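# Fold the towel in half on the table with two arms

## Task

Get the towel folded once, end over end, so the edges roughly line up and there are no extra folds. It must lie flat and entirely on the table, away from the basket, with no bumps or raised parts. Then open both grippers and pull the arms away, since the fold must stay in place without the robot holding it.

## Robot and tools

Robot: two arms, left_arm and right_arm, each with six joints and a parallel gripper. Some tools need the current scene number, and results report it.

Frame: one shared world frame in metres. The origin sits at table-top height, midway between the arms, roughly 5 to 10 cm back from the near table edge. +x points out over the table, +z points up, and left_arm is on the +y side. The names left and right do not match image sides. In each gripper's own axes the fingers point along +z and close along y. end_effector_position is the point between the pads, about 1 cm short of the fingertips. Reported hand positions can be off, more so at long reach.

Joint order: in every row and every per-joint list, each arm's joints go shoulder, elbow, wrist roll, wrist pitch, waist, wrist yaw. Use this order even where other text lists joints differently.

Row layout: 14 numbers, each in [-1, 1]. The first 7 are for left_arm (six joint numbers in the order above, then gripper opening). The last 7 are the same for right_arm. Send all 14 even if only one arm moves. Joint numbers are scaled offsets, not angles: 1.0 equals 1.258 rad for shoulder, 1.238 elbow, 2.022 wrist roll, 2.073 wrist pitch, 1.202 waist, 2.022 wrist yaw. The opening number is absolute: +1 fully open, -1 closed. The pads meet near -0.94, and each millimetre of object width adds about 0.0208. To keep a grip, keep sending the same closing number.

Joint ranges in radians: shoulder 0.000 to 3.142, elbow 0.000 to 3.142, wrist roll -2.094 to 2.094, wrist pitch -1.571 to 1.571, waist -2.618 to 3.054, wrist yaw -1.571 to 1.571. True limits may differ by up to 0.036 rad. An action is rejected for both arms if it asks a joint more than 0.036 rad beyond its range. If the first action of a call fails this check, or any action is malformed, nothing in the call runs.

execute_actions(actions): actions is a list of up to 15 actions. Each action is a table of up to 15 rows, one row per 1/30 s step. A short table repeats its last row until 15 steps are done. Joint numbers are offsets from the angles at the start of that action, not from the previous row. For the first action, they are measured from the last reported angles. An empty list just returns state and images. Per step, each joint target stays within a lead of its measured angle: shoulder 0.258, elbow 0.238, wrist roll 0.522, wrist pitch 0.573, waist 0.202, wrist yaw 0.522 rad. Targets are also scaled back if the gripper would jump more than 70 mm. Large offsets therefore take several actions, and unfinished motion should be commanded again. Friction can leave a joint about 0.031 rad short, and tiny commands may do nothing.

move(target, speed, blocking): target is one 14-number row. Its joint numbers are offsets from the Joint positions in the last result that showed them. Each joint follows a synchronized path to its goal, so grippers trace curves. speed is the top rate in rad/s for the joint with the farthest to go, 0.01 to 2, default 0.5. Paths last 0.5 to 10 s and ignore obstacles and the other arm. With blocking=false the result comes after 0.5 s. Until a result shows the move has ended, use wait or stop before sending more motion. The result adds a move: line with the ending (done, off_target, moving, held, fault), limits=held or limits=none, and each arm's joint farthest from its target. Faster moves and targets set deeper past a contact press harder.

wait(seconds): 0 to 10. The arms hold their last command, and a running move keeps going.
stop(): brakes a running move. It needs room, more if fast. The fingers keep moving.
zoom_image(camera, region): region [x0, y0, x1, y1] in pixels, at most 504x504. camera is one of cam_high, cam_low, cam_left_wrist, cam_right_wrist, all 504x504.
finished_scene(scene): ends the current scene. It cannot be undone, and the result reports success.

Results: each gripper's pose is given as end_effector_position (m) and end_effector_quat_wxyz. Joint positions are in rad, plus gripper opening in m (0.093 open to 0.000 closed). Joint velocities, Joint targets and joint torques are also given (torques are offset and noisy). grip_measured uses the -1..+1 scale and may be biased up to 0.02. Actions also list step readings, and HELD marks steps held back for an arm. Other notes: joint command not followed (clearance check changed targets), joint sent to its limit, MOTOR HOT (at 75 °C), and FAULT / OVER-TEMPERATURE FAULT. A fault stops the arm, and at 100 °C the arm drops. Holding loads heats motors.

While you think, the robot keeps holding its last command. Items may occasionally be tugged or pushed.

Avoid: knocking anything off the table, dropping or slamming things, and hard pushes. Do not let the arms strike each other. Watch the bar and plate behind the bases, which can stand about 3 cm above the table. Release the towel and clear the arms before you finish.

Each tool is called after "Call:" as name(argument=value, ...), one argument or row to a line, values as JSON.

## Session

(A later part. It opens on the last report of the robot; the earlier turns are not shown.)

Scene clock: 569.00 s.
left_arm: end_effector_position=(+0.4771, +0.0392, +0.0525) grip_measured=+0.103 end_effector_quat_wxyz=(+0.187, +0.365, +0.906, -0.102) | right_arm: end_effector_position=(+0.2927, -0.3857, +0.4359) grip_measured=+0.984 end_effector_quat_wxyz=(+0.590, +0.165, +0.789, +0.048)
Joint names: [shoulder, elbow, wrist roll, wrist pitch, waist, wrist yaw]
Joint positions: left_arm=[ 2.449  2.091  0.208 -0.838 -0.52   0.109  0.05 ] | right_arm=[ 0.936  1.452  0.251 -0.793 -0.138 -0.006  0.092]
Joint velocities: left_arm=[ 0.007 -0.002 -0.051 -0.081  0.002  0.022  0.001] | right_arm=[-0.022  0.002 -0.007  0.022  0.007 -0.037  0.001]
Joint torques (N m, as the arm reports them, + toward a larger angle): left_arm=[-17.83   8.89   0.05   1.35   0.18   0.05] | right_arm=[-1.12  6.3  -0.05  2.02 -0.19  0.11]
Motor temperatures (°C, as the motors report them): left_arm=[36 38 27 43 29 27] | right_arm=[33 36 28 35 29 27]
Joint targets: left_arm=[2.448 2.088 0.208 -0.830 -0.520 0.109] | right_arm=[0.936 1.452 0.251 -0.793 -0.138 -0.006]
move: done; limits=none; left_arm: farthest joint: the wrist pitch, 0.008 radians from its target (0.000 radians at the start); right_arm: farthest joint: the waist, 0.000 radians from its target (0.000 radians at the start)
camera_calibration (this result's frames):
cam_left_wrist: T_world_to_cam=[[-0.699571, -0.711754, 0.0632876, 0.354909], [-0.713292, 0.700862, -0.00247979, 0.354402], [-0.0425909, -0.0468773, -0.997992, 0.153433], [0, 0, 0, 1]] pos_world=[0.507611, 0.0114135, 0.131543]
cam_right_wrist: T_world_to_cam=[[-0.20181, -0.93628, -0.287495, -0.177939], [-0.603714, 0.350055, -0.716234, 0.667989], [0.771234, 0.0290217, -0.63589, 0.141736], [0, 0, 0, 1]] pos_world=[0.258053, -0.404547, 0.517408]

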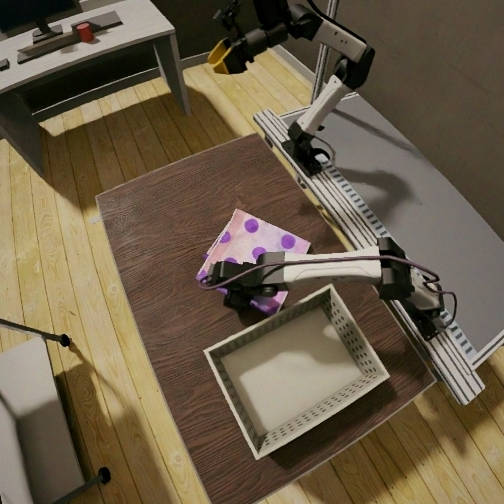

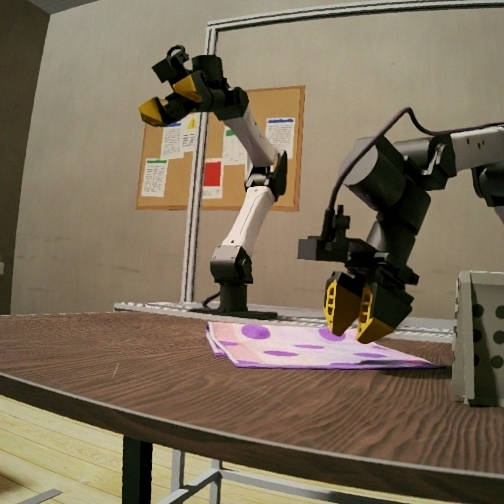

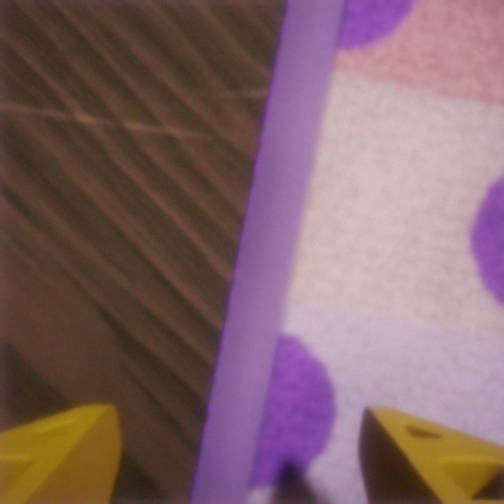

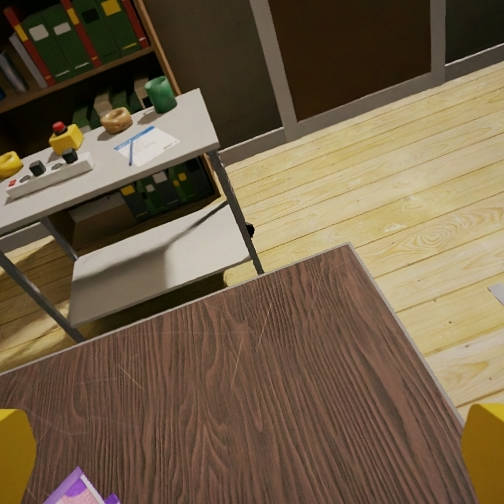

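Call:
execute_actions(
  actions=[
    [[0.05,0,0,0,0,0,0.1,0,0,0,0,0,0,1]],
    [[0.05,0,0,0,0,0,0.1,0,0,0,0,0,0,1]],
    [[0.04,0,0,0,0,0,0.1,0,0,0,0,0,0,1]],
    [[0.04,0,0,0,0,0,-0.4,0,0,0,0,0,0,1]],
    [[0.04,0,0,0,0,0,-1,0,0,0,0,0,0,1]],
    [[0.04,0,0,0,0,0,-1,0,0,0,0,0,0,1]],
    [[-0.05,0,0,0,0,0,-1,0,0,0,0,0,0,1]],
    [[-0.05,0,0,0,0,0,-1,0,0,0,0,0,0,1]],
  ],
)

Scene clock: 583.23 s.
left_arm: end_effector_position=(+0.4849, +0.0412, +0.0994) grip_measured=-1.000 end_effector_quat_wxyz=(+0.232, +0.360, +0.898, -0.105) | right_arm: end_effector_position=(+0.2927, -0.3857, +0.4359) grip_measured=+0.984 end_effector_quat_wxyz=(+0.590, +0.165, +0.789, +0.048)
Joint names: [shoulder, elbow, wrist roll, wrist pitch, waist, wrist yaw]
Joint positions: left_arm=[ 2.367  2.095  0.208 -0.833 -0.515  0.102  0.   ] | right_arm=[ 0.936  1.452  0.251 -0.793 -0.138 -0.006  0.092]
Joint velocities: left_arm=[ 0.002 -0.007  0.007 -0.037 -0.007 -0.066  0.   ] | right_arm=[-0.017 -0.012 -0.081  0.066 -0.007 -0.066 -0.001]
Joint torques (N m, as the arm reports them, + toward a larger angle): left_arm=[-16.22   9.38   0.04   1.49   0.17   0.04] | right_arm=[-1.12  6.29 -0.05  2.02 -0.2   0.11]
Motor temperatures (°C, as the motors report them): left_arm=[43 38 27 40 29 27] | right_arm=[32 36 28 36 29 27]
Joint targets: left_arm=[2.379 2.095 0.208 -0.827 -0.515 0.102] | right_arm=[0.936 1.452 0.251 -0.793 -0.138 -0.006]
Step readings (joint positions; steps 1 to 15: 1st action; 16 to 30: 2nd action; 31 to 45: 3rd action; 46 to 60: 4th action; 61 to 75: 5th action; 76 to 90: 6th action; 91 to 105: 7th action; 106 to 120: 8th action):
0: left_arm=[2.449 2.091 0.208 -0.838 -0.520 0.109] | right_arm=[0.936 1.452 0.251 -0.793 -0.138 -0.006]
1: left_arm=[2.453 2.091 0.208 -0.838 -0.520 0.109] | right_arm=[0.936 1.452 0.251 -0.793 -0.138 -0.006]
2: left_arm=[2.457 2.091 0.208 -0.835 -0.520 0.109] | right_arm=[0.936 1.452 0.251 -0.793 -0.138 -0.006]
4: left_arm=[2.471 2.091 0.208 -0.835 -0.520 0.109] | right_arm=[0.936 1.452 0.251 -0.793 -0.138 -0.006]
8: left_arm=[2.499 2.091 0.208 -0.837 -0.520 0.109] | right_arm=[0.936 1.452 0.251 -0.793 -0.138 -0.006]
15: left_arm=[2.502 2.091 0.208 -0.839 -0.520 0.109] | right_arm=[0.936 1.452 0.251 -0.793 -0.138 -0.006]
16: left_arm=[2.505 2.091 0.208 -0.839 -0.520 0.109] | right_arm=[0.936 1.452 0.251 -0.793 -0.138 -0.006]
17: left_arm=[2.509 2.091 0.208 -0.836 -0.520 0.109] | right_arm=[0.936 1.452 0.251 -0.793 -0.138 -0.006]
19: left_arm=[2.514 2.094 0.208 -0.836 -0.520 0.108] | right_arm=[0.936 1.452 0.251 -0.793 -0.138 -0.006]
23: left_arm=[2.516 2.095 0.208 -0.834 -0.520 0.108] | right_arm=[0.936 1.452 0.251 -0.793 -0.138 -0.006]
30: left_arm=[2.516 2.095 0.208 -0.834 -0.520 0.108] | right_arm=[0.936 1.452 0.251 -0.793 -0.138 -0.006]
31: left_arm=[2.516 2.095 0.208 -0.834 -0.520 0.108] | right_arm=[0.936 1.452 0.251 -0.793 -0.138 -0.006]
32: left_arm=[2.516 2.095 0.208 -0.834 -0.520 0.108] | right_arm=[0.936 1.452 0.251 -0.793 -0.138 -0.006]
34: left_arm=[2.516 2.095 0.208 -0.834 -0.520 0.108] | right_arm=[0.936 1.452 0.251 -0.793 -0.138 -0.006]
38: left_arm=[2.516 2.095 0.208 -0.834 -0.520 0.108] | right_arm=[0.936 1.452 0.251 -0.793 -0.138 -0.006]
45: left_arm=[2.516 2.095 0.208 -0.834 -0.520 0.108] | right_arm=[0.936 1.452 0.251 -0.793 -0.138 -0.006]
46: left_arm=[2.516 2.095 0.208 -0.833 -0.520 0.104] | right_arm=[0.936 1.452 0.251 -0.793 -0.138 -0.006]
47: left_arm=[2.516 2.095 0.208 -0.828 -0.519 0.100] | right_arm=[0.936 1.452 0.251 -0.793 -0.138 -0.006]
49: left_arm=[2.517 2.095 0.208 -0.826 -0.515 0.099] | right_arm=[0.936 1.452 0.251 -0.793 -0.138 -0.006]
53: left_arm=[2.517 2.095 0.208 -0.825 -0.515 0.099] | right_arm=[0.936 1.452 0.251 -0.793 -0.138 -0.006]
60: left_arm=[2.517 2.095 0.208 -0.825 -0.515 0.099] | right_arm=[0.936 1.452 0.251 -0.793 -0.138 -0.006]
61: left_arm=[2.517 2.095 0.208 -0.825 -0.515 0.099] | right_arm=[0.936 1.452 0.251 -0.793 -0.138 -0.006]
62: left_arm=[2.517 2.095 0.208 -0.823 -0.515 0.100] | right_arm=[0.936 1.452 0.251 -0.793 -0.138 -0.006]
64: left_arm=[2.517 2.095 0.208 -0.822 -0.515 0.102] | right_arm=[0.936 1.452 0.251 -0.793 -0.138 -0.006]
68: left_arm=[2.517 2.095 0.208 -0.822 -0.515 0.102] | right_arm=[0.936 1.452 0.251 -0.793 -0.138 -0.006]
75: left_arm=[2.517 2.095 0.208 -0.822 -0.515 0.102] | right_arm=[0.936 1.452 0.251 -0.793 -0.138 -0.006]
76: left_arm=[2.517 2.095 0.208 -0.822 -0.515 0.102] | right_arm=[0.936 1.452 0.251 -0.793 -0.138 -0.006]
77: left_arm=[2.517 2.095 0.208 -0.822 -0.515 0.102] | right_arm=[0.936 1.452 0.251 -0.793 -0.138 -0.006]
79: left_arm=[2.517 2.095 0.208 -0.822 -0.515 0.102] | right_arm=[0.936 1.452 0.251 -0.793 -0.138 -0.006]
83: left_arm=[2.517 2.095 0.208 -0.822 -0.515 0.102] | right_arm=[0.936 1.452 0.251 -0.793 -0.138 -0.006]
90: left_arm=[2.517 2.095 0.208 -0.822 -0.515 0.102] | right_arm=[0.936 1.452 0.251 -0.793 -0.138 -0.006]
91: left_arm=[2.510 2.095 0.208 -0.822 -0.515 0.102] | right_arm=[0.936 1.452 0.251 -0.793 -0.138 -0.006]
92: left_arm=[2.504 2.095 0.208 -0.827 -0.515 0.102] | right_arm=[0.936 1.452 0.251 -0.793 -0.138 -0.006]
94: left_arm=[2.482 2.095 0.208 -0.830 -0.515 0.102] | right_arm=[0.936 1.452 0.251 -0.793 -0.138 -0.006]
98: left_arm=[2.445 2.095 0.208 -0.828 -0.515 0.102] | right_arm=[0.936 1.452 0.251 -0.793 -0.138 -0.006]
105: left_arm=[2.441 2.095 0.208 -0.828 -0.515 0.102] | right_arm=[0.936 1.452 0.251 -0.793 -0.138 -0.006]
106: left_arm=[2.437 2.095 0.208 -0.828 -0.515 0.102] | right_arm=[0.936 1.452 0.251 -0.793 -0.138 -0.006]
107: left_arm=[2.432 2.095 0.208 -0.834 -0.515 0.102] | right_arm=[0.936 1.452 0.251 -0.793 -0.138 -0.006]
109: left_arm=[2.412 2.095 0.208 -0.837 -0.515 0.102] | right_arm=[0.936 1.452 0.251 -0.793 -0.138 -0.006]
113: left_arm=[2.372 2.095 0.208 -0.835 -0.515 0.102] | right_arm=[0.936 1.452 0.251 -0.793 -0.138 -0.006]
120: Joint positions above
camera_calibration (this result's frames):
cam_left_wrist: T_world_to_cam=[[-0.696021, -0.717113, 0.0361072, 0.36], [-0.716968, 0.691397, -0.0890401, 0.369468], [0.0388874, -0.0878614, -0.995373, 0.162563], [0, 0, 0, 1]] pos_world=[0.509143, 0.0169946, 0.18171]
cam_right_wrist: T_world_to_cam=[[-0.20181, -0.93628, -0.287495, -0.177939], [-0.603714, 0.350055, -0.716234, 0.667989], [0.771234, 0.0290217, -0.63589, 0.141736], [0, 0, 0, 1]] pos_world=[0.258053, -0.404547, 0.517408]

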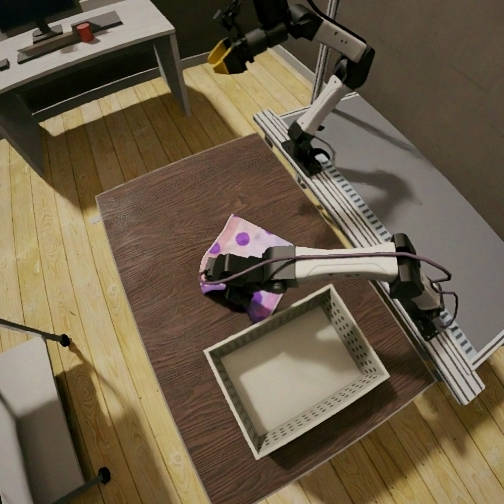

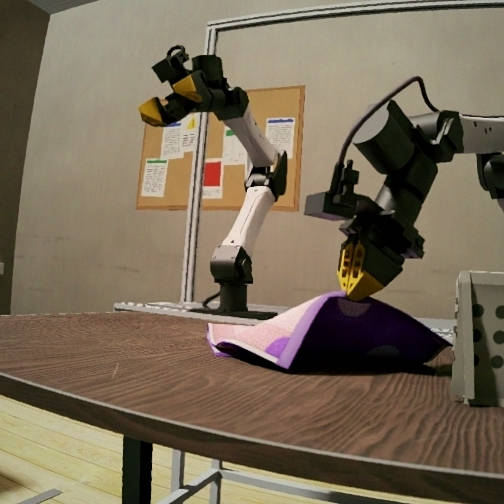

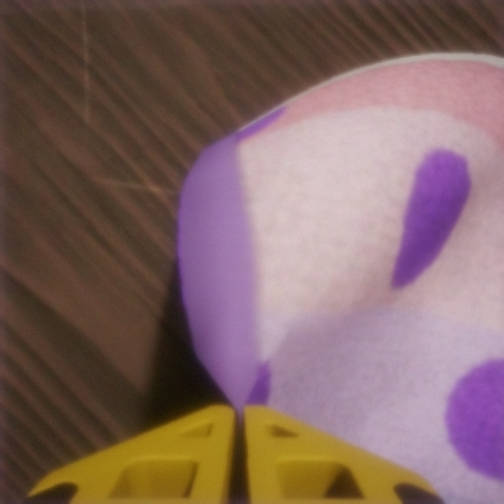

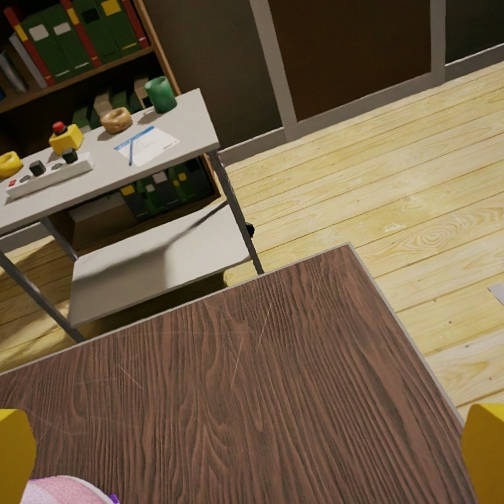

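Call:
move(
  target=[-0.07,-0.012,-0.074,-0.071,-0.125,0,-1,0,0,0,0,0,0,1],
  speed=0.2,
)

Scene clock: 600.70 s.
left_arm: end_effector_position=(+0.4136, -0.0046, +0.1325) grip_measured=-1.000 end_effector_quat_wxyz=(+0.192, +0.362, +0.903, -0.127) | right_arm: end_effector_position=(+0.2927, -0.3857, +0.4359) grip_measured=+0.984 end_effector_quat_wxyz=(+0.590, +0.165, +0.789, +0.048)
Joint names: [shoulder, elbow, wrist roll, wrist pitch, waist, wrist yaw]
Joint positions: left_arm=[ 2.28   2.095  0.066 -0.975 -0.658  0.102  0.   ] | right_arm=[ 0.936  1.452  0.251 -0.793 -0.138 -0.006  0.092]
Joint velocities: left_arm=[ 0.012  0.007 -0.11  -0.007 -0.002 -0.037  0.   ] | right_arm=[ 0.012 -0.007 -0.037  0.037  0.012  0.037  0.001]
Joint torques (N m, as the arm reports them, + toward a larger angle): left_arm=[-16.29   7.67   0.01   1.23  -0.56   0.04] | right_arm=[-1.12  6.28 -0.05  2.02 -0.19  0.11]
Motor temperatures (°C, as the motors report them): left_arm=[48 39 27 40 29 27] | right_arm=[31 36 28 38 29 27]
Joint targets: left_arm=[2.279 2.080 0.059 -0.981 -0.665 0.102] | right_arm=[0.936 1.452 0.251 -0.793 -0.138 -0.006]
move: done; limits=none; left_arm: farthest joint: the elbow, 0.015 radians from its target (0.015 radians at the start); right_arm: farthest joint: the waist, 0.000 radians from its target (0.000 radians at the start)
camera_calibration (this result's frames):
cam_left_wrist: T_world_to_cam=[[-0.703244, -0.702991, 0.106078, 0.270104], [-0.708986, 0.704531, -0.0312166, 0.342024], [-0.05279, -0.0971604, -0.993868, 0.231975], [0, 0, 0, 1]] pos_world=[0.444685, -0.0285472, 0.212577]
cam_right_wrist: T_world_to_cam=[[-0.20181, -0.93628, -0.287495, -0.177939], [-0.603714, 0.350055, -0.716234, 0.667989], [0.771234, 0.0290217, -0.63589, 0.141736], [0, 0, 0, 1]] pos_world=[0.258053, -0.404547, 0.517408]

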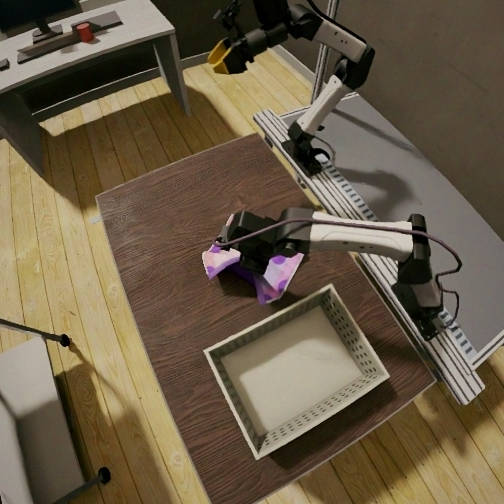

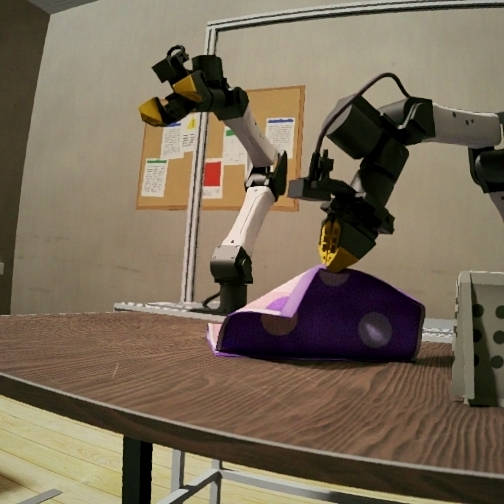

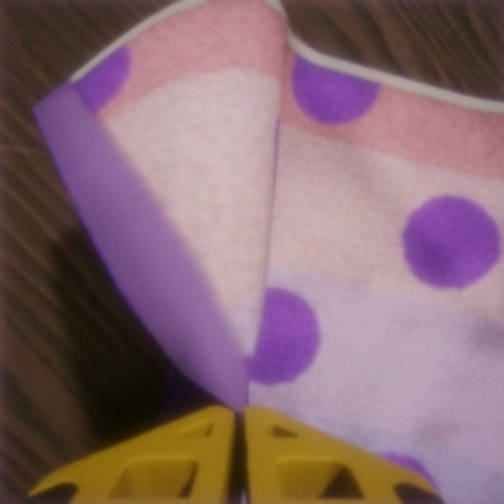

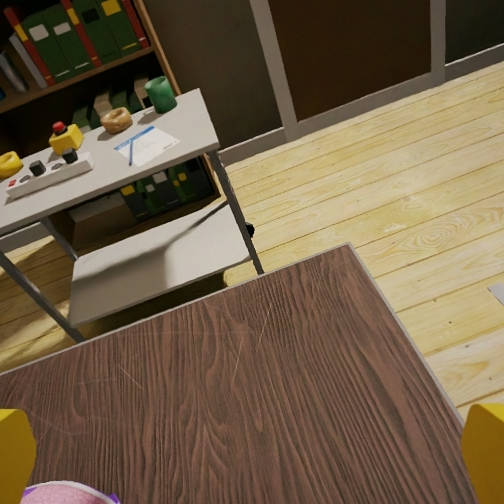

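Call:
move(
  target=[-0.08,0.123,-0.181,-0.113,-0.30,0,-1,0,0,0,0,0,0,1],
  speed=0.3,
)

Scene clock: 620.97 s.
left_arm: end_effector_position=(+0.2480, -0.0970, +0.2122) grip_measured=-1.000 end_effector_quat_wxyz=(+0.147, +0.364, +0.901, -0.186) | right_arm: end_effector_position=(+0.2927, -0.3857, +0.4359) grip_measured=+0.984 end_effector_quat_wxyz=(+0.590, +0.165, +0.789, +0.048)
Joint names: [shoulder, elbow, wrist roll, wrist pitch, waist, wrist yaw]
Joint positions: left_arm=[ 2.179  2.236 -0.292 -1.206 -1.017  0.101  0.   ] | right_arm=[ 0.936  1.452  0.251 -0.793 -0.138 -0.006  0.092]
Joint velocities: left_arm=[ 0.007  0.002 -0.022 -0.095  0.002 -0.037  0.   ] | right_arm=[ 0.002 -0.012 -0.051 -0.037 -0.007 -0.007 -0.   ]
Joint torques (N m, as the arm reports them, + toward a larger angle): left_arm=[-14.9    9.8   -0.02   1.28   0.07   0.03] | right_arm=[-1.12  6.28 -0.05  2.02 -0.18  0.11]
Motor temperatures (°C, as the motors report them): left_arm=[52 39 27 39 29 27] | right_arm=[31 36 28 39 29 27]
Joint targets: left_arm=[2.179 2.248 -0.300 -1.209 -1.019 0.102] | right_arm=[0.936 1.452 0.251 -0.793 -0.138 -0.006]
move: done; limits=none; left_arm: farthest joint: the elbow, 0.011 radians from its target (0.152 radians at the start); right_arm: farthest joint: the waist, 0.000 radians from its target (0.000 radians at the start)
camera_calibration (this result's frames):
cam_left_wrist: T_world_to_cam=[[-0.707533, -0.663463, 0.243339, 0.0559316], [-0.683591, 0.729861, 0.00235604, 0.281252], [-0.179167, -0.164677, -0.969938, 0.313146], [0, 0, 0, 1]] pos_world=[0.28794, -0.116598, 0.289459]
cam_right_wrist: T_world_to_cam=[[-0.20181, -0.93628, -0.287495, -0.177939], [-0.603714, 0.350055, -0.716234, 0.667989], [0.771234, 0.0290217, -0.63589, 0.141736], [0, 0, 0, 1]] pos_world=[0.258053, -0.404547, 0.517408]

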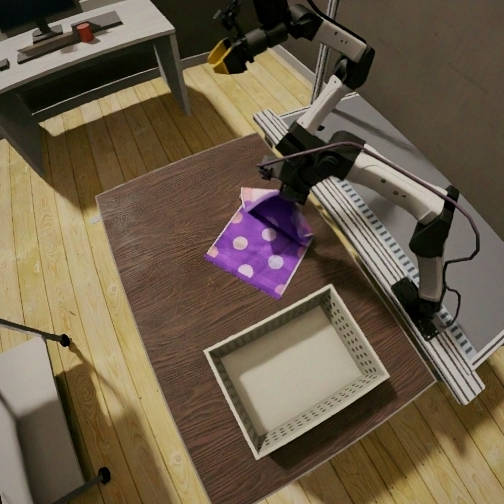

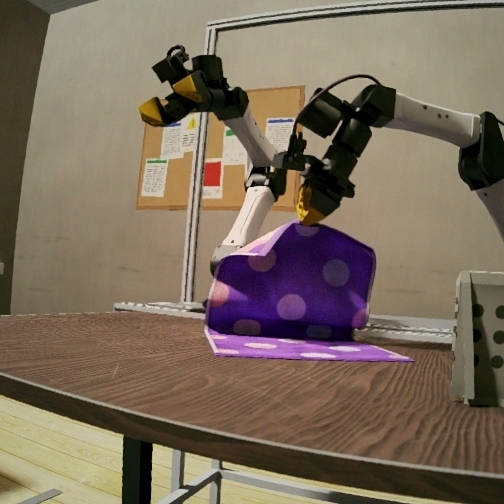

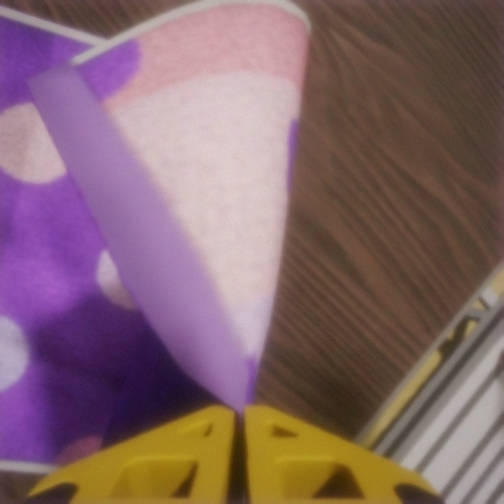

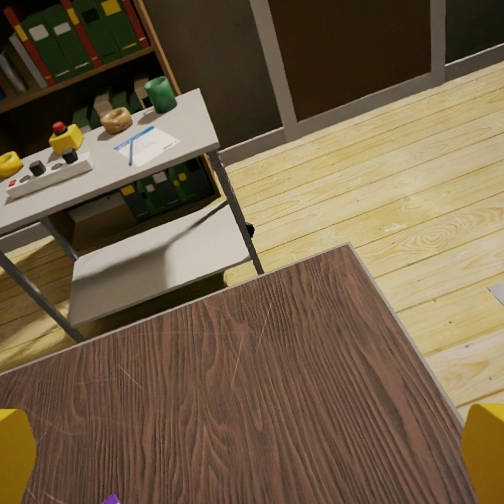

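Call:
move(
  target=[0.025,-0.199,0.075,0.114,0.126,0,-1,0,0,0,0,0,0,1],
  speed=0.25,
)

Scene clock: 633.83 s.
left_arm: end_effector_position=(+0.3177, -0.0643, +0.1451) grip_measured=-1.000 end_effector_quat_wxyz=(+0.157, +0.361, +0.906, -0.158) | right_arm: end_effector_position=(+0.2927, -0.3857, +0.4359) grip_measured=+0.984 end_effector_quat_wxyz=(+0.590, +0.165, +0.789, +0.048)
Joint names: [shoulder, elbow, wrist roll, wrist pitch, waist, wrist yaw]
Joint positions: left_arm=[ 2.194  2.004 -0.148 -0.989 -0.867  0.101  0.   ] | right_arm=[ 0.936  1.452  0.251 -0.793 -0.138 -0.006  0.092]
Joint velocities: left_arm=[ 0.007  0.002  0.007  0.007  0.012 -0.081  0.   ] | right_arm=[ 0.012  0.002 -0.022  0.037  0.002  0.051 -0.001]
Joint torques (N m, as the arm reports them, + toward a larger angle): left_arm=[-13.95   7.65   0.17   1.46   0.5    0.01] | right_arm=[-1.12  6.29 -0.05  2.02 -0.19  0.11]
Motor temperatures (°C, as the motors report them): left_arm=[53 40 27 39 29 27] | right_arm=[30 36 28 39 29 27]
Joint targets: left_arm=[2.210 1.990 -0.140 -0.970 -0.866 0.101] | right_arm=[0.936 1.452 0.251 -0.793 -0.138 -0.006]
move: done; limits=none; left_arm: farthest joint: the wrist pitch, 0.019 radians from its target (0.238 radians at the start); right_arm: farthest joint: the waist, 0.000 radians from its target (0.000 radians at the start)
camera_calibration (this result's frames):
cam_left_wrist: T_world_to_cam=[[-0.701668, -0.687445, 0.1873, 0.148061], [-0.698675, 0.715391, 0.00830203, 0.308172], [-0.1397, -0.125036, -0.982268, 0.257795], [0, 0, 0, 1]] pos_world=[0.355215, -0.0864465, 0.222933]
cam_right_wrist: T_world_to_cam=[[-0.20181, -0.93628, -0.287495, -0.177939], [-0.603714, 0.350055, -0.716234, 0.667989], [0.771234, 0.0290217, -0.63589, 0.141736], [0, 0, 0, 1]] pos_world=[0.258053, -0.404547, 0.517408]

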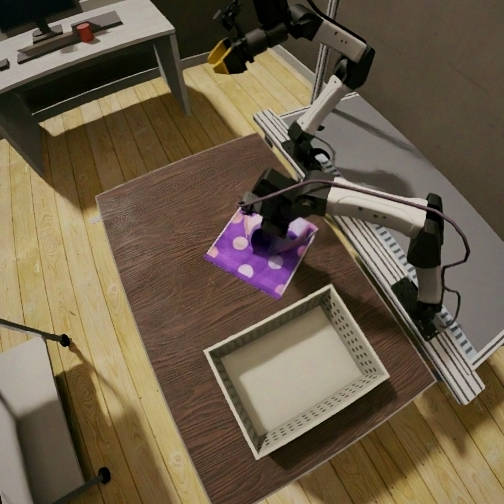

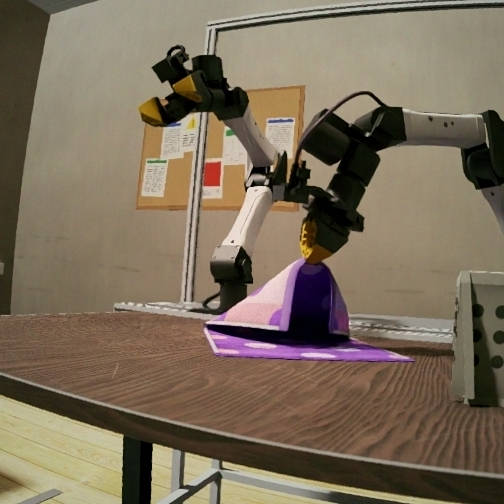

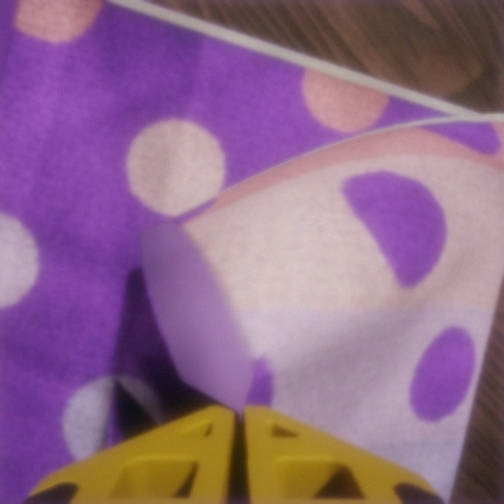

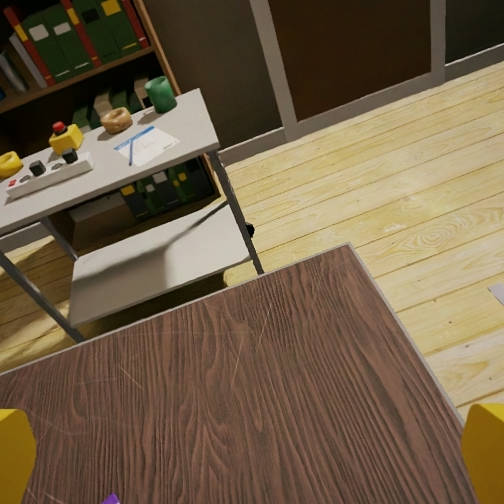

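Call:
move(
  target=[0.075,-0.028,0.076,0.048,0.124,0,-1,0,0,0,0,0,0,1],
  speed=0.2,
)

Scene clock: 660.13 s.
left_arm: end_effector_position=(+0.3855, -0.0226, +0.1053) grip_measured=-1.000 end_effector_quat_wxyz=(+0.168, +0.359, +0.909, -0.132) | right_arm: end_effector_position=(+0.2927, -0.3857, +0.4359) grip_measured=+0.984 end_effector_quat_wxyz=(+0.590, +0.165, +0.789, +0.048)
Joint names: [shoulder, elbow, wrist roll, wrist pitch, waist, wrist yaw]
Joint positions: left_arm=[ 2.272  1.985 -0.003 -0.909 -0.717  0.101  0.   ] | right_arm=[ 0.936  1.452  0.251 -0.793 -0.138 -0.006  0.092]
Joint velocities: left_arm=[-0.007 -0.012  0.037  0.007 -0.017  0.037  0.   ] | right_arm=[-0.012  0.007  0.037 -0.066 -0.002  0.007  0.   ]
Joint torques (N m, as the arm reports them, + toward a larger angle): left_arm=[-14.59   7.59   0.12   1.46   0.13   0.01] | right_arm=[-1.11  6.29 -0.05  2.02 -0.19  0.1 ]
Motor temperatures (°C, as the motors report them): left_arm=[52 39 27 39 29 27] | right_arm=[30 37 28 40 29 27]
Joint targets: left_arm=[2.289 1.970 0.005 -0.889 -0.718 0.101] | right_arm=[0.936 1.452 0.251 -0.793 -0.138 -0.006]
move: done; limits=none; left_arm: farthest joint: the wrist pitch, 0.019 radians from its target (0.099 radians at the start); right_arm: farthest joint: the waist, 0.000 radians from its target (0.000 radians at the start)
camera_calibration (this result's frames):
cam_left_wrist: T_world_to_cam=[[-0.695158, -0.706191, 0.134349, 0.234367], [-0.711686, 0.702429, 0.00978877, 0.330666], [-0.101284, -0.0888097, -0.990886, 0.220275], [0, 0, 0, 1]] pos_world=[0.420563, -0.0471985, 0.183544]
cam_right_wrist: T_world_to_cam=[[-0.20181, -0.93628, -0.287495, -0.177939], [-0.603714, 0.350055, -0.716234, 0.667989], [0.771234, 0.0290217, -0.63589, 0.141736], [0, 0, 0, 1]] pos_world=[0.258053, -0.404547, 0.517408]

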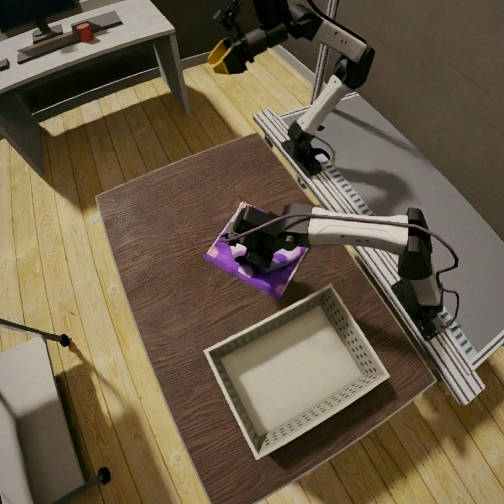

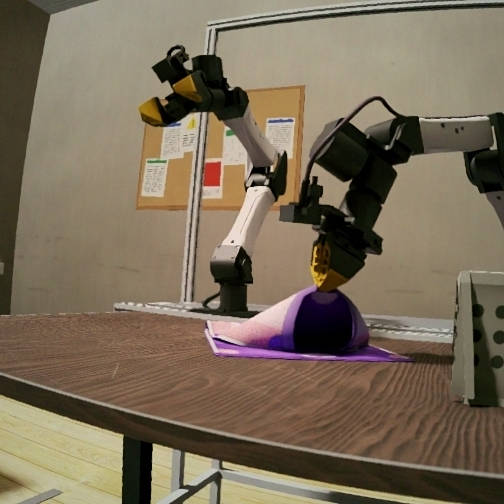

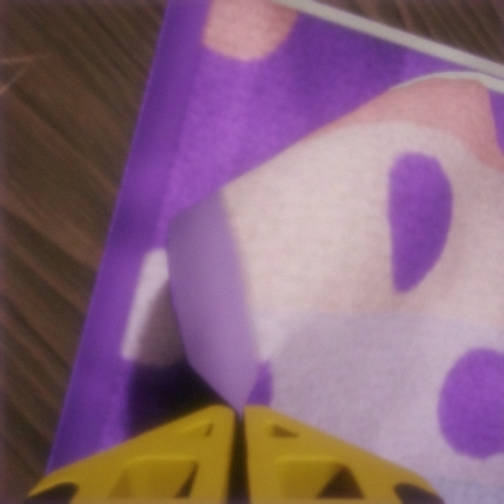

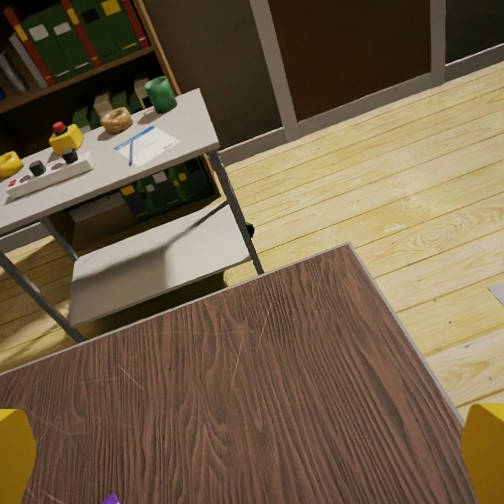

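Call:
move(
  target=[0.079,-0.10,0.031,0.099,0.043,0,-1,0,0,0,0,0,0,1],
  speed=0.15,
)

Scene clock: 676.00 s.
left_arm: end_effector_position=(+0.4100, -0.0123, +0.0438) grip_measured=-1.000 end_effector_quat_wxyz=(+0.173, +0.362, +0.908, -0.123) | right_arm: end_effector_position=(+0.2927, -0.3857, +0.4359) grip_measured=+0.984 end_effector_quat_wxyz=(+0.590, +0.165, +0.789, +0.048)
Joint names: [shoulder, elbow, wrist roll, wrist pitch, waist, wrist yaw]
Joint positions: left_arm=[ 2.352  1.877  0.052 -0.722 -0.669  0.101  0.   ] | right_arm=[ 0.936  1.452  0.251 -0.793 -0.138 -0.006  0.092]
Joint velocities: left_arm=[-0.012 -0.007  0.022  0.022  0.007  0.022  0.   ] | right_arm=[ 0.022 -0.002  0.007 -0.007 -0.012 -0.051 -0.   ]
Joint torques (N m, as the arm reports them, + toward a larger angle): left_arm=[-14.9    7.36   0.13   1.4    0.48   0.03] | right_arm=[-1.11  6.29 -0.06  2.02 -0.18  0.11]
Motor temperatures (°C, as the motors report them): left_arm=[53 39 27 39 29 27] | right_arm=[30 37 28 41 29 27]
Joint targets: left_arm=[2.371 1.861 0.060 -0.703 -0.665 0.101] | right_arm=[0.936 1.452 0.251 -0.793 -0.138 -0.006]
move: done; limits=none; left_arm: farthest joint: the shoulder, 0.020 radians from its target (0.100 radians at the start); right_arm: farthest joint: the waist, 0.000 radians from its target (0.000 radians at the start)
camera_calibration (this result's frames):
cam_left_wrist: T_world_to_cam=[[-0.698857, -0.706093, 0.114158, 0.269394], [-0.710185, 0.703983, 0.00665545, 0.340982], [-0.085065, -0.0764224, -0.99344, 0.156315], [0, 0, 0, 1]] pos_world=[0.443725, -0.0378824, 0.122267]
cam_right_wrist: T_world_to_cam=[[-0.20181, -0.93628, -0.287495, -0.177939], [-0.603714, 0.350055, -0.716234, 0.667989], [0.771234, 0.0290217, -0.63589, 0.141736], [0, 0, 0, 1]] pos_world=[0.258053, -0.404547, 0.517408]

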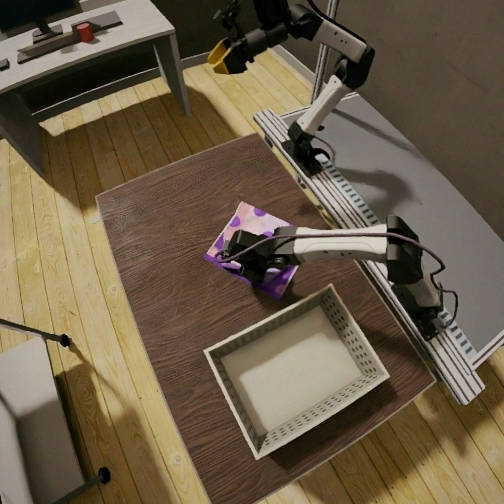

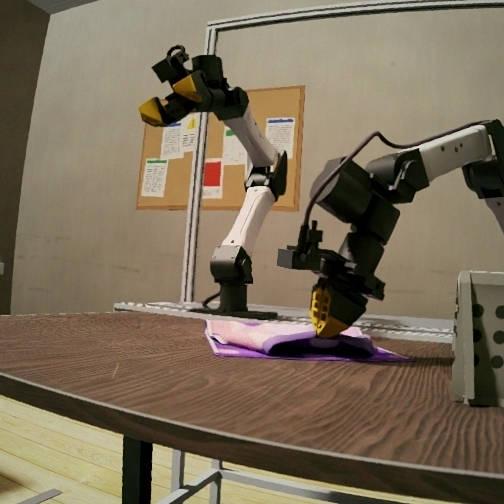

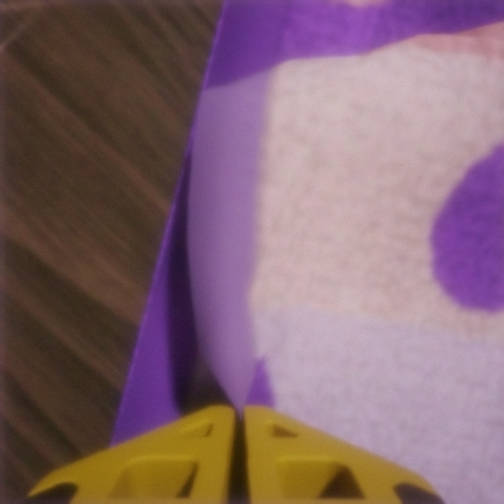

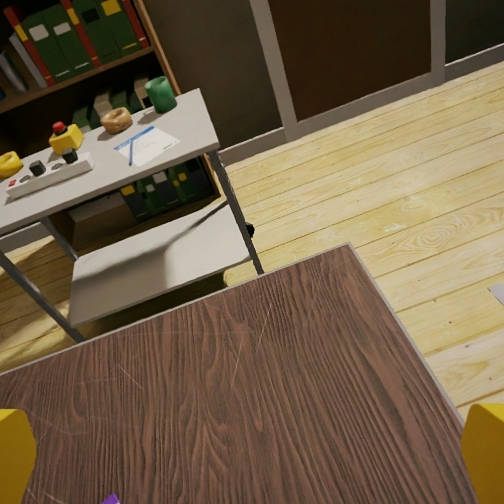

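Call:
execute_actions(
  actions=[
    [[0,0,0,0,0,0,-0.5,0,0,0,0,0,0,1]],
    [[0,0,0,0,0,0,0.2,0,0,0,0,0,0,1]],
    [[-0.1,0,0,0,0,0,0.2,0,0,0,0,0,0,1]],
    [[-0.2,0,0,0,0,0,0.2,0,0,0,0,0,0,1]],
    [[-0.2,0,0,0,0,0,0.2,0,0,0,0,0,0,1]],
    [[-0.2,0,0,0,0,0,0.2,0,0,0,0,0,0,1]],
    [[-0.2,0,0,0,0.16,0,0.2,0,0,0,0,0,0,1]],
    [[-0.1,0,0,0,0.16,0,0.2,0,0,0,0,0,0,1]],
    [[0,0,0,0,0.16,0,0.2,0,0,0,0,0,0,1]],
  ],
)

Call:
zoom_image(
  camera="cam_high",
  region=[170,175,340,335],
)

Call:
zoom_image(
  camera="cam_low",
  region=[180,290,480,400],
)

Scene clock: 691.93 s.
left_arm: end_effector_position=(+0.1417, +0.3348, +0.6745) grip_measured=+0.197 end_effector_quat_wxyz=(+0.846, +0.076, +0.522, -0.076) | right_arm: end_effector_position=(+0.2927, -0.3857, +0.4359) grip_measured=+0.984 end_effector_quat_wxyz=(+0.590, +0.165, +0.789, +0.048)
Joint names: [shoulder, elbow, wrist roll, wrist pitch, waist, wrist yaw]
Joint positions: left_arm=[ 0.903  1.944  0.053 -0.6   -0.125  0.097  0.055] | right_arm=[ 0.936  1.452  0.251 -0.793 -0.138 -0.006  0.092]
Joint velocities: left_arm=[-0.012  0.007 -0.051  0.007 -0.007 -0.022 -0.001] | right_arm=[-0.012 -0.012 -0.007 -0.081 -0.012 -0.051  0.   ]
Joint torques (N m, as the arm reports them, + toward a larger angle): left_arm=[ 3.59  4.15  0.05  1.99  1.07 -0.05] | right_arm=[-1.12  6.28 -0.06  2.02 -0.19  0.11]
Motor temperatures (°C, as the motors report them): left_arm=[53 39 27 39 29 27] | right_arm=[30 37 28 41 29 27]
Joint targets: left_arm=[0.903 1.944 0.053 -0.601 -0.114 0.096] | right_arm=[0.936 1.452 0.251 -0.793 -0.138 -0.006]
Step readings (joint positions; steps 1 to 15: 1st action; 16 to 30: 2nd action; 31 to 45: 3rd action; 46 to 60: 4th action; 61 to 75: 5th action; 76 to 90: 6th action; 91 to 105: 7th action; 106 to 120: 8th action; 121 to 135: 9th action):
0: left_arm=[2.352 1.877 0.052 -0.722 -0.669 0.101] | right_arm=[0.936 1.452 0.251 -0.793 -0.138 -0.006]
1: left_arm=[2.352 1.877 0.052 -0.722 -0.669 0.101] | right_arm=[0.936 1.452 0.251 -0.793 -0.138 -0.006]
2: left_arm=[2.352 1.877 0.052 -0.722 -0.669 0.101] | right_arm=[0.936 1.452 0.251 -0.793 -0.138 -0.006]
4: left_arm=[2.352 1.877 0.052 -0.722 -0.669 0.101] | right_arm=[0.936 1.452 0.251 -0.793 -0.138 -0.006]
8: left_arm=[2.352 1.877 0.052 -0.722 -0.669 0.101] | right_arm=[0.936 1.452 0.251 -0.793 -0.138 -0.006]
15: left_arm=[2.352 1.877 0.052 -0.722 -0.669 0.101] | right_arm=[0.936 1.452 0.251 -0.793 -0.138 -0.006]
16: left_arm=[2.352 1.877 0.052 -0.722 -0.669 0.101] | right_arm=[0.936 1.452 0.251 -0.793 -0.138 -0.006]
17: left_arm=[2.352 1.877 0.052 -0.722 -0.669 0.101] | right_arm=[0.936 1.452 0.251 -0.793 -0.138 -0.006]
19: left_arm=[2.352 1.877 0.052 -0.722 -0.669 0.101] | right_arm=[0.936 1.452 0.251 -0.793 -0.138 -0.006]
23: left_arm=[2.352 1.877 0.052 -0.722 -0.669 0.101] | right_arm=[0.936 1.452 0.251 -0.793 -0.138 -0.006]
30: left_arm=[2.352 1.877 0.052 -0.722 -0.669 0.101] | right_arm=[0.936 1.452 0.251 -0.793 -0.138 -0.006]
31: left_arm=[2.342 1.875 0.052 -0.722 -0.669 0.101] | right_arm=[0.936 1.452 0.251 -0.793 -0.138 -0.006]
32: left_arm=[2.326 1.869 0.052 -0.731 -0.669 0.101] | right_arm=[0.936 1.452 0.251 -0.793 -0.138 -0.006]
34: left_arm=[2.280 1.867 0.052 -0.740 -0.669 0.101] | right_arm=[0.936 1.452 0.251 -0.793 -0.138 -0.006]
38: left_arm=[2.206 1.877 0.052 -0.725 -0.669 0.101] | right_arm=[0.936 1.452 0.251 -0.793 -0.138 -0.006]
45: left_arm=[2.205 1.880 0.052 -0.717 -0.669 0.101] | right_arm=[0.936 1.452 0.251 -0.793 -0.138 -0.006]
46: left_arm=[2.195 1.877 0.052 -0.717 -0.669 0.101] | right_arm=[0.936 1.452 0.251 -0.793 -0.138 -0.006]
47: left_arm=[2.175 1.869 0.052 -0.728 -0.669 0.101] | right_arm=[0.936 1.452 0.251 -0.793 -0.138 -0.006]
49: left_arm=[2.114 1.866 0.052 -0.741 -0.669 0.101] | right_arm=[0.936 1.452 0.251 -0.793 -0.138 -0.006]
53: left_arm=[1.963 1.874 0.052 -0.730 -0.669 0.101] | right_arm=[0.936 1.452 0.251 -0.793 -0.138 -0.006]
60: left_arm=[1.916 1.895 0.052 -0.698 -0.669 0.101] | right_arm=[0.936 1.452 0.251 -0.793 -0.138 -0.006]
61: left_arm=[1.910 1.892 0.052 -0.698 -0.669 0.101] | right_arm=[0.936 1.452 0.251 -0.793 -0.138 -0.006]
62: left_arm=[1.895 1.882 0.052 -0.710 -0.669 0.101] | right_arm=[0.936 1.452 0.251 -0.793 -0.138 -0.006]
64: left_arm=[1.840 1.877 0.052 -0.726 -0.669 0.101] | right_arm=[0.936 1.452 0.251 -0.793 -0.138 -0.006]
68: left_arm=[1.691 1.884 0.052 -0.715 -0.669 0.101] | right_arm=[0.936 1.452 0.251 -0.793 -0.138 -0.006]
75: left_arm=[1.624 1.910 0.052 -0.674 -0.669 0.101] | right_arm=[0.936 1.452 0.251 -0.793 -0.138 -0.006]
76: left_arm=[1.617 1.907 0.052 -0.674 -0.669 0.101] | right_arm=[0.936 1.452 0.251 -0.793 -0.138 -0.006]
77: left_arm=[1.603 1.898 0.052 -0.686 -0.669 0.101] | right_arm=[0.936 1.452 0.251 -0.793 -0.138 -0.006]
79: left_arm=[1.550 1.893 0.052 -0.701 -0.669 0.101] | right_arm=[0.936 1.452 0.251 -0.793 -0.138 -0.006]
83: left_arm=[1.403 1.898 0.052 -0.690 -0.669 0.101] | right_arm=[0.936 1.452 0.251 -0.793 -0.138 -0.006]
90: left_arm=[1.333 1.925 0.052 -0.647 -0.669 0.101] | right_arm=[0.936 1.452 0.251 -0.793 -0.138 -0.006]
91: left_arm=[1.327 1.923 0.053 -0.647 -0.657 0.107] | right_arm=[0.936 1.452 0.251 -0.793 -0.138 -0.006]
92: left_arm=[1.314 1.915 0.053 -0.658 -0.630 0.109] | right_arm=[0.936 1.452 0.251 -0.793 -0.138 -0.006]
94: left_arm=[1.267 1.911 0.053 -0.671 -0.568 0.105] | right_arm=[0.936 1.452 0.251 -0.793 -0.138 -0.006]
98: left_arm=[1.126 1.913 0.053 -0.662 -0.495 0.100] | right_arm=[0.936 1.452 0.251 -0.793 -0.138 -0.006]
105: left_arm=[1.043 1.940 0.053 -0.617 -0.487 0.099] | right_arm=[0.936 1.452 0.251 -0.793 -0.138 -0.006]
106: left_arm=[1.037 1.938 0.053 -0.617 -0.453 0.111] | right_arm=[0.936 1.452 0.251 -0.793 -0.138 -0.006]
107: left_arm=[1.025 1.930 0.053 -0.628 -0.388 0.107] | right_arm=[0.936 1.452 0.251 -0.793 -0.138 -0.006]
109: left_arm=[0.987 1.928 0.053 -0.638 -0.321 0.097] | right_arm=[0.936 1.452 0.251 -0.793 -0.138 -0.006]
113: left_arm=[0.912 1.937 0.053 -0.617 -0.306 0.096] | right_arm=[0.936 1.452 0.251 -0.793 -0.138 -0.006]
120: left_arm=[0.903 1.944 0.053 -0.601 -0.306 0.096] | right_arm=[0.936 1.452 0.251 -0.793 -0.138 -0.006]
121: left_arm=[0.903 1.944 0.053 -0.601 -0.273 0.102] | right_arm=[0.936 1.452 0.251 -0.793 -0.138 -0.006]
122: left_arm=[0.903 1.944 0.053 -0.601 -0.206 0.101] | right_arm=[0.936 1.452 0.251 -0.793 -0.138 -0.006]
124: left_arm=[0.903 1.944 0.053 -0.600 -0.142 0.097] | right_arm=[0.936 1.452 0.251 -0.793 -0.138 -0.006]
128: left_arm=[0.903 1.944 0.053 -0.600 -0.125 0.097] | right_arm=[0.936 1.452 0.251 -0.793 -0.138 -0.006]
135: Joint positions above
camera_calibration (this result's frames):
cam_left_wrist: T_world_to_cam=[[-0.223244, -0.973477, -0.0500401, 0.38784], [0.0440209, 0.0412148, -0.99818, 0.694699], [0.973768, -0.22504, 0.0336524, -0.00640703], [0, 0, 0, 1]] pos_world=[0.0622405, 0.34748, 0.713057]
cam_right_wrist: T_world_to_cam=[[-0.20181, -0.93628, -0.287495, -0.177939], [-0.603714, 0.350055, -0.716234, 0.667989], [0.771234, 0.0290217, -0.63589, 0.141736], [0, 0, 0, 1]] pos_world=[0.258053, -0.404547, 0.517408]

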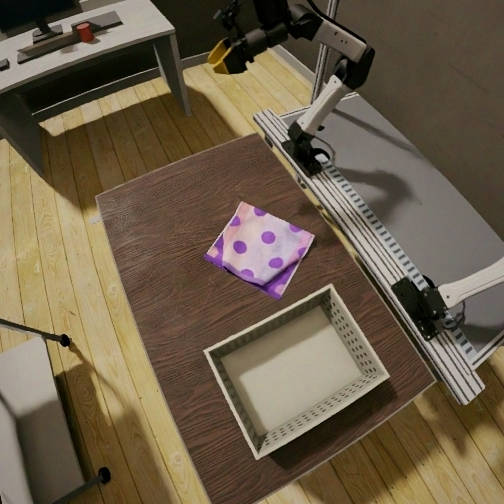

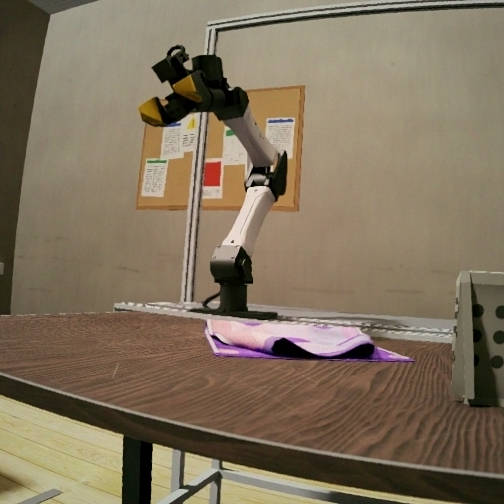

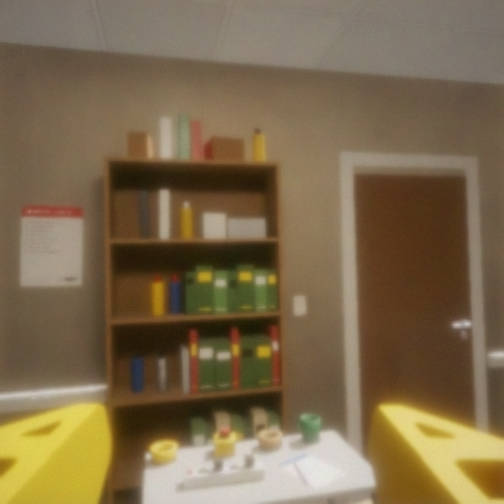

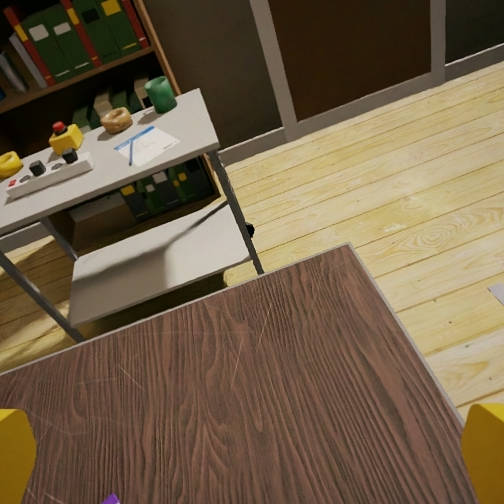

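Region (170, 175, 340, 335) of cam_high's 504x504 image, scaled by 2.965, with more detail than that image has; it fills the top 474 rows of this view, and the rest is white.

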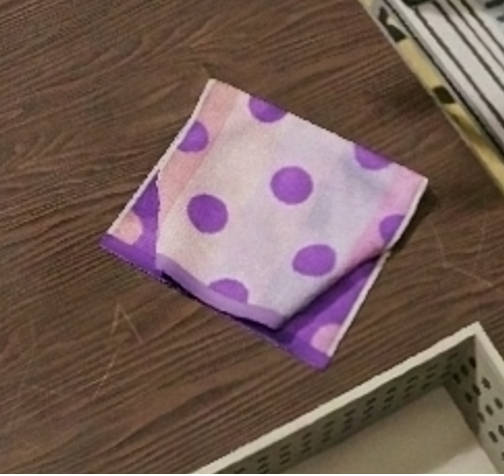

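Region (180, 290, 480, 400) of cam_low's 504x504 image, scaled by 1.680, with more detail than that image has; it fills the top 185 rows of this view, and the rest is white.

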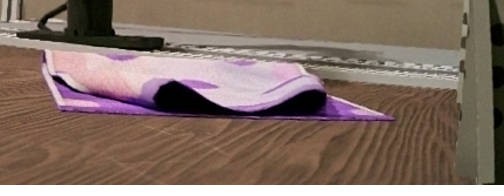

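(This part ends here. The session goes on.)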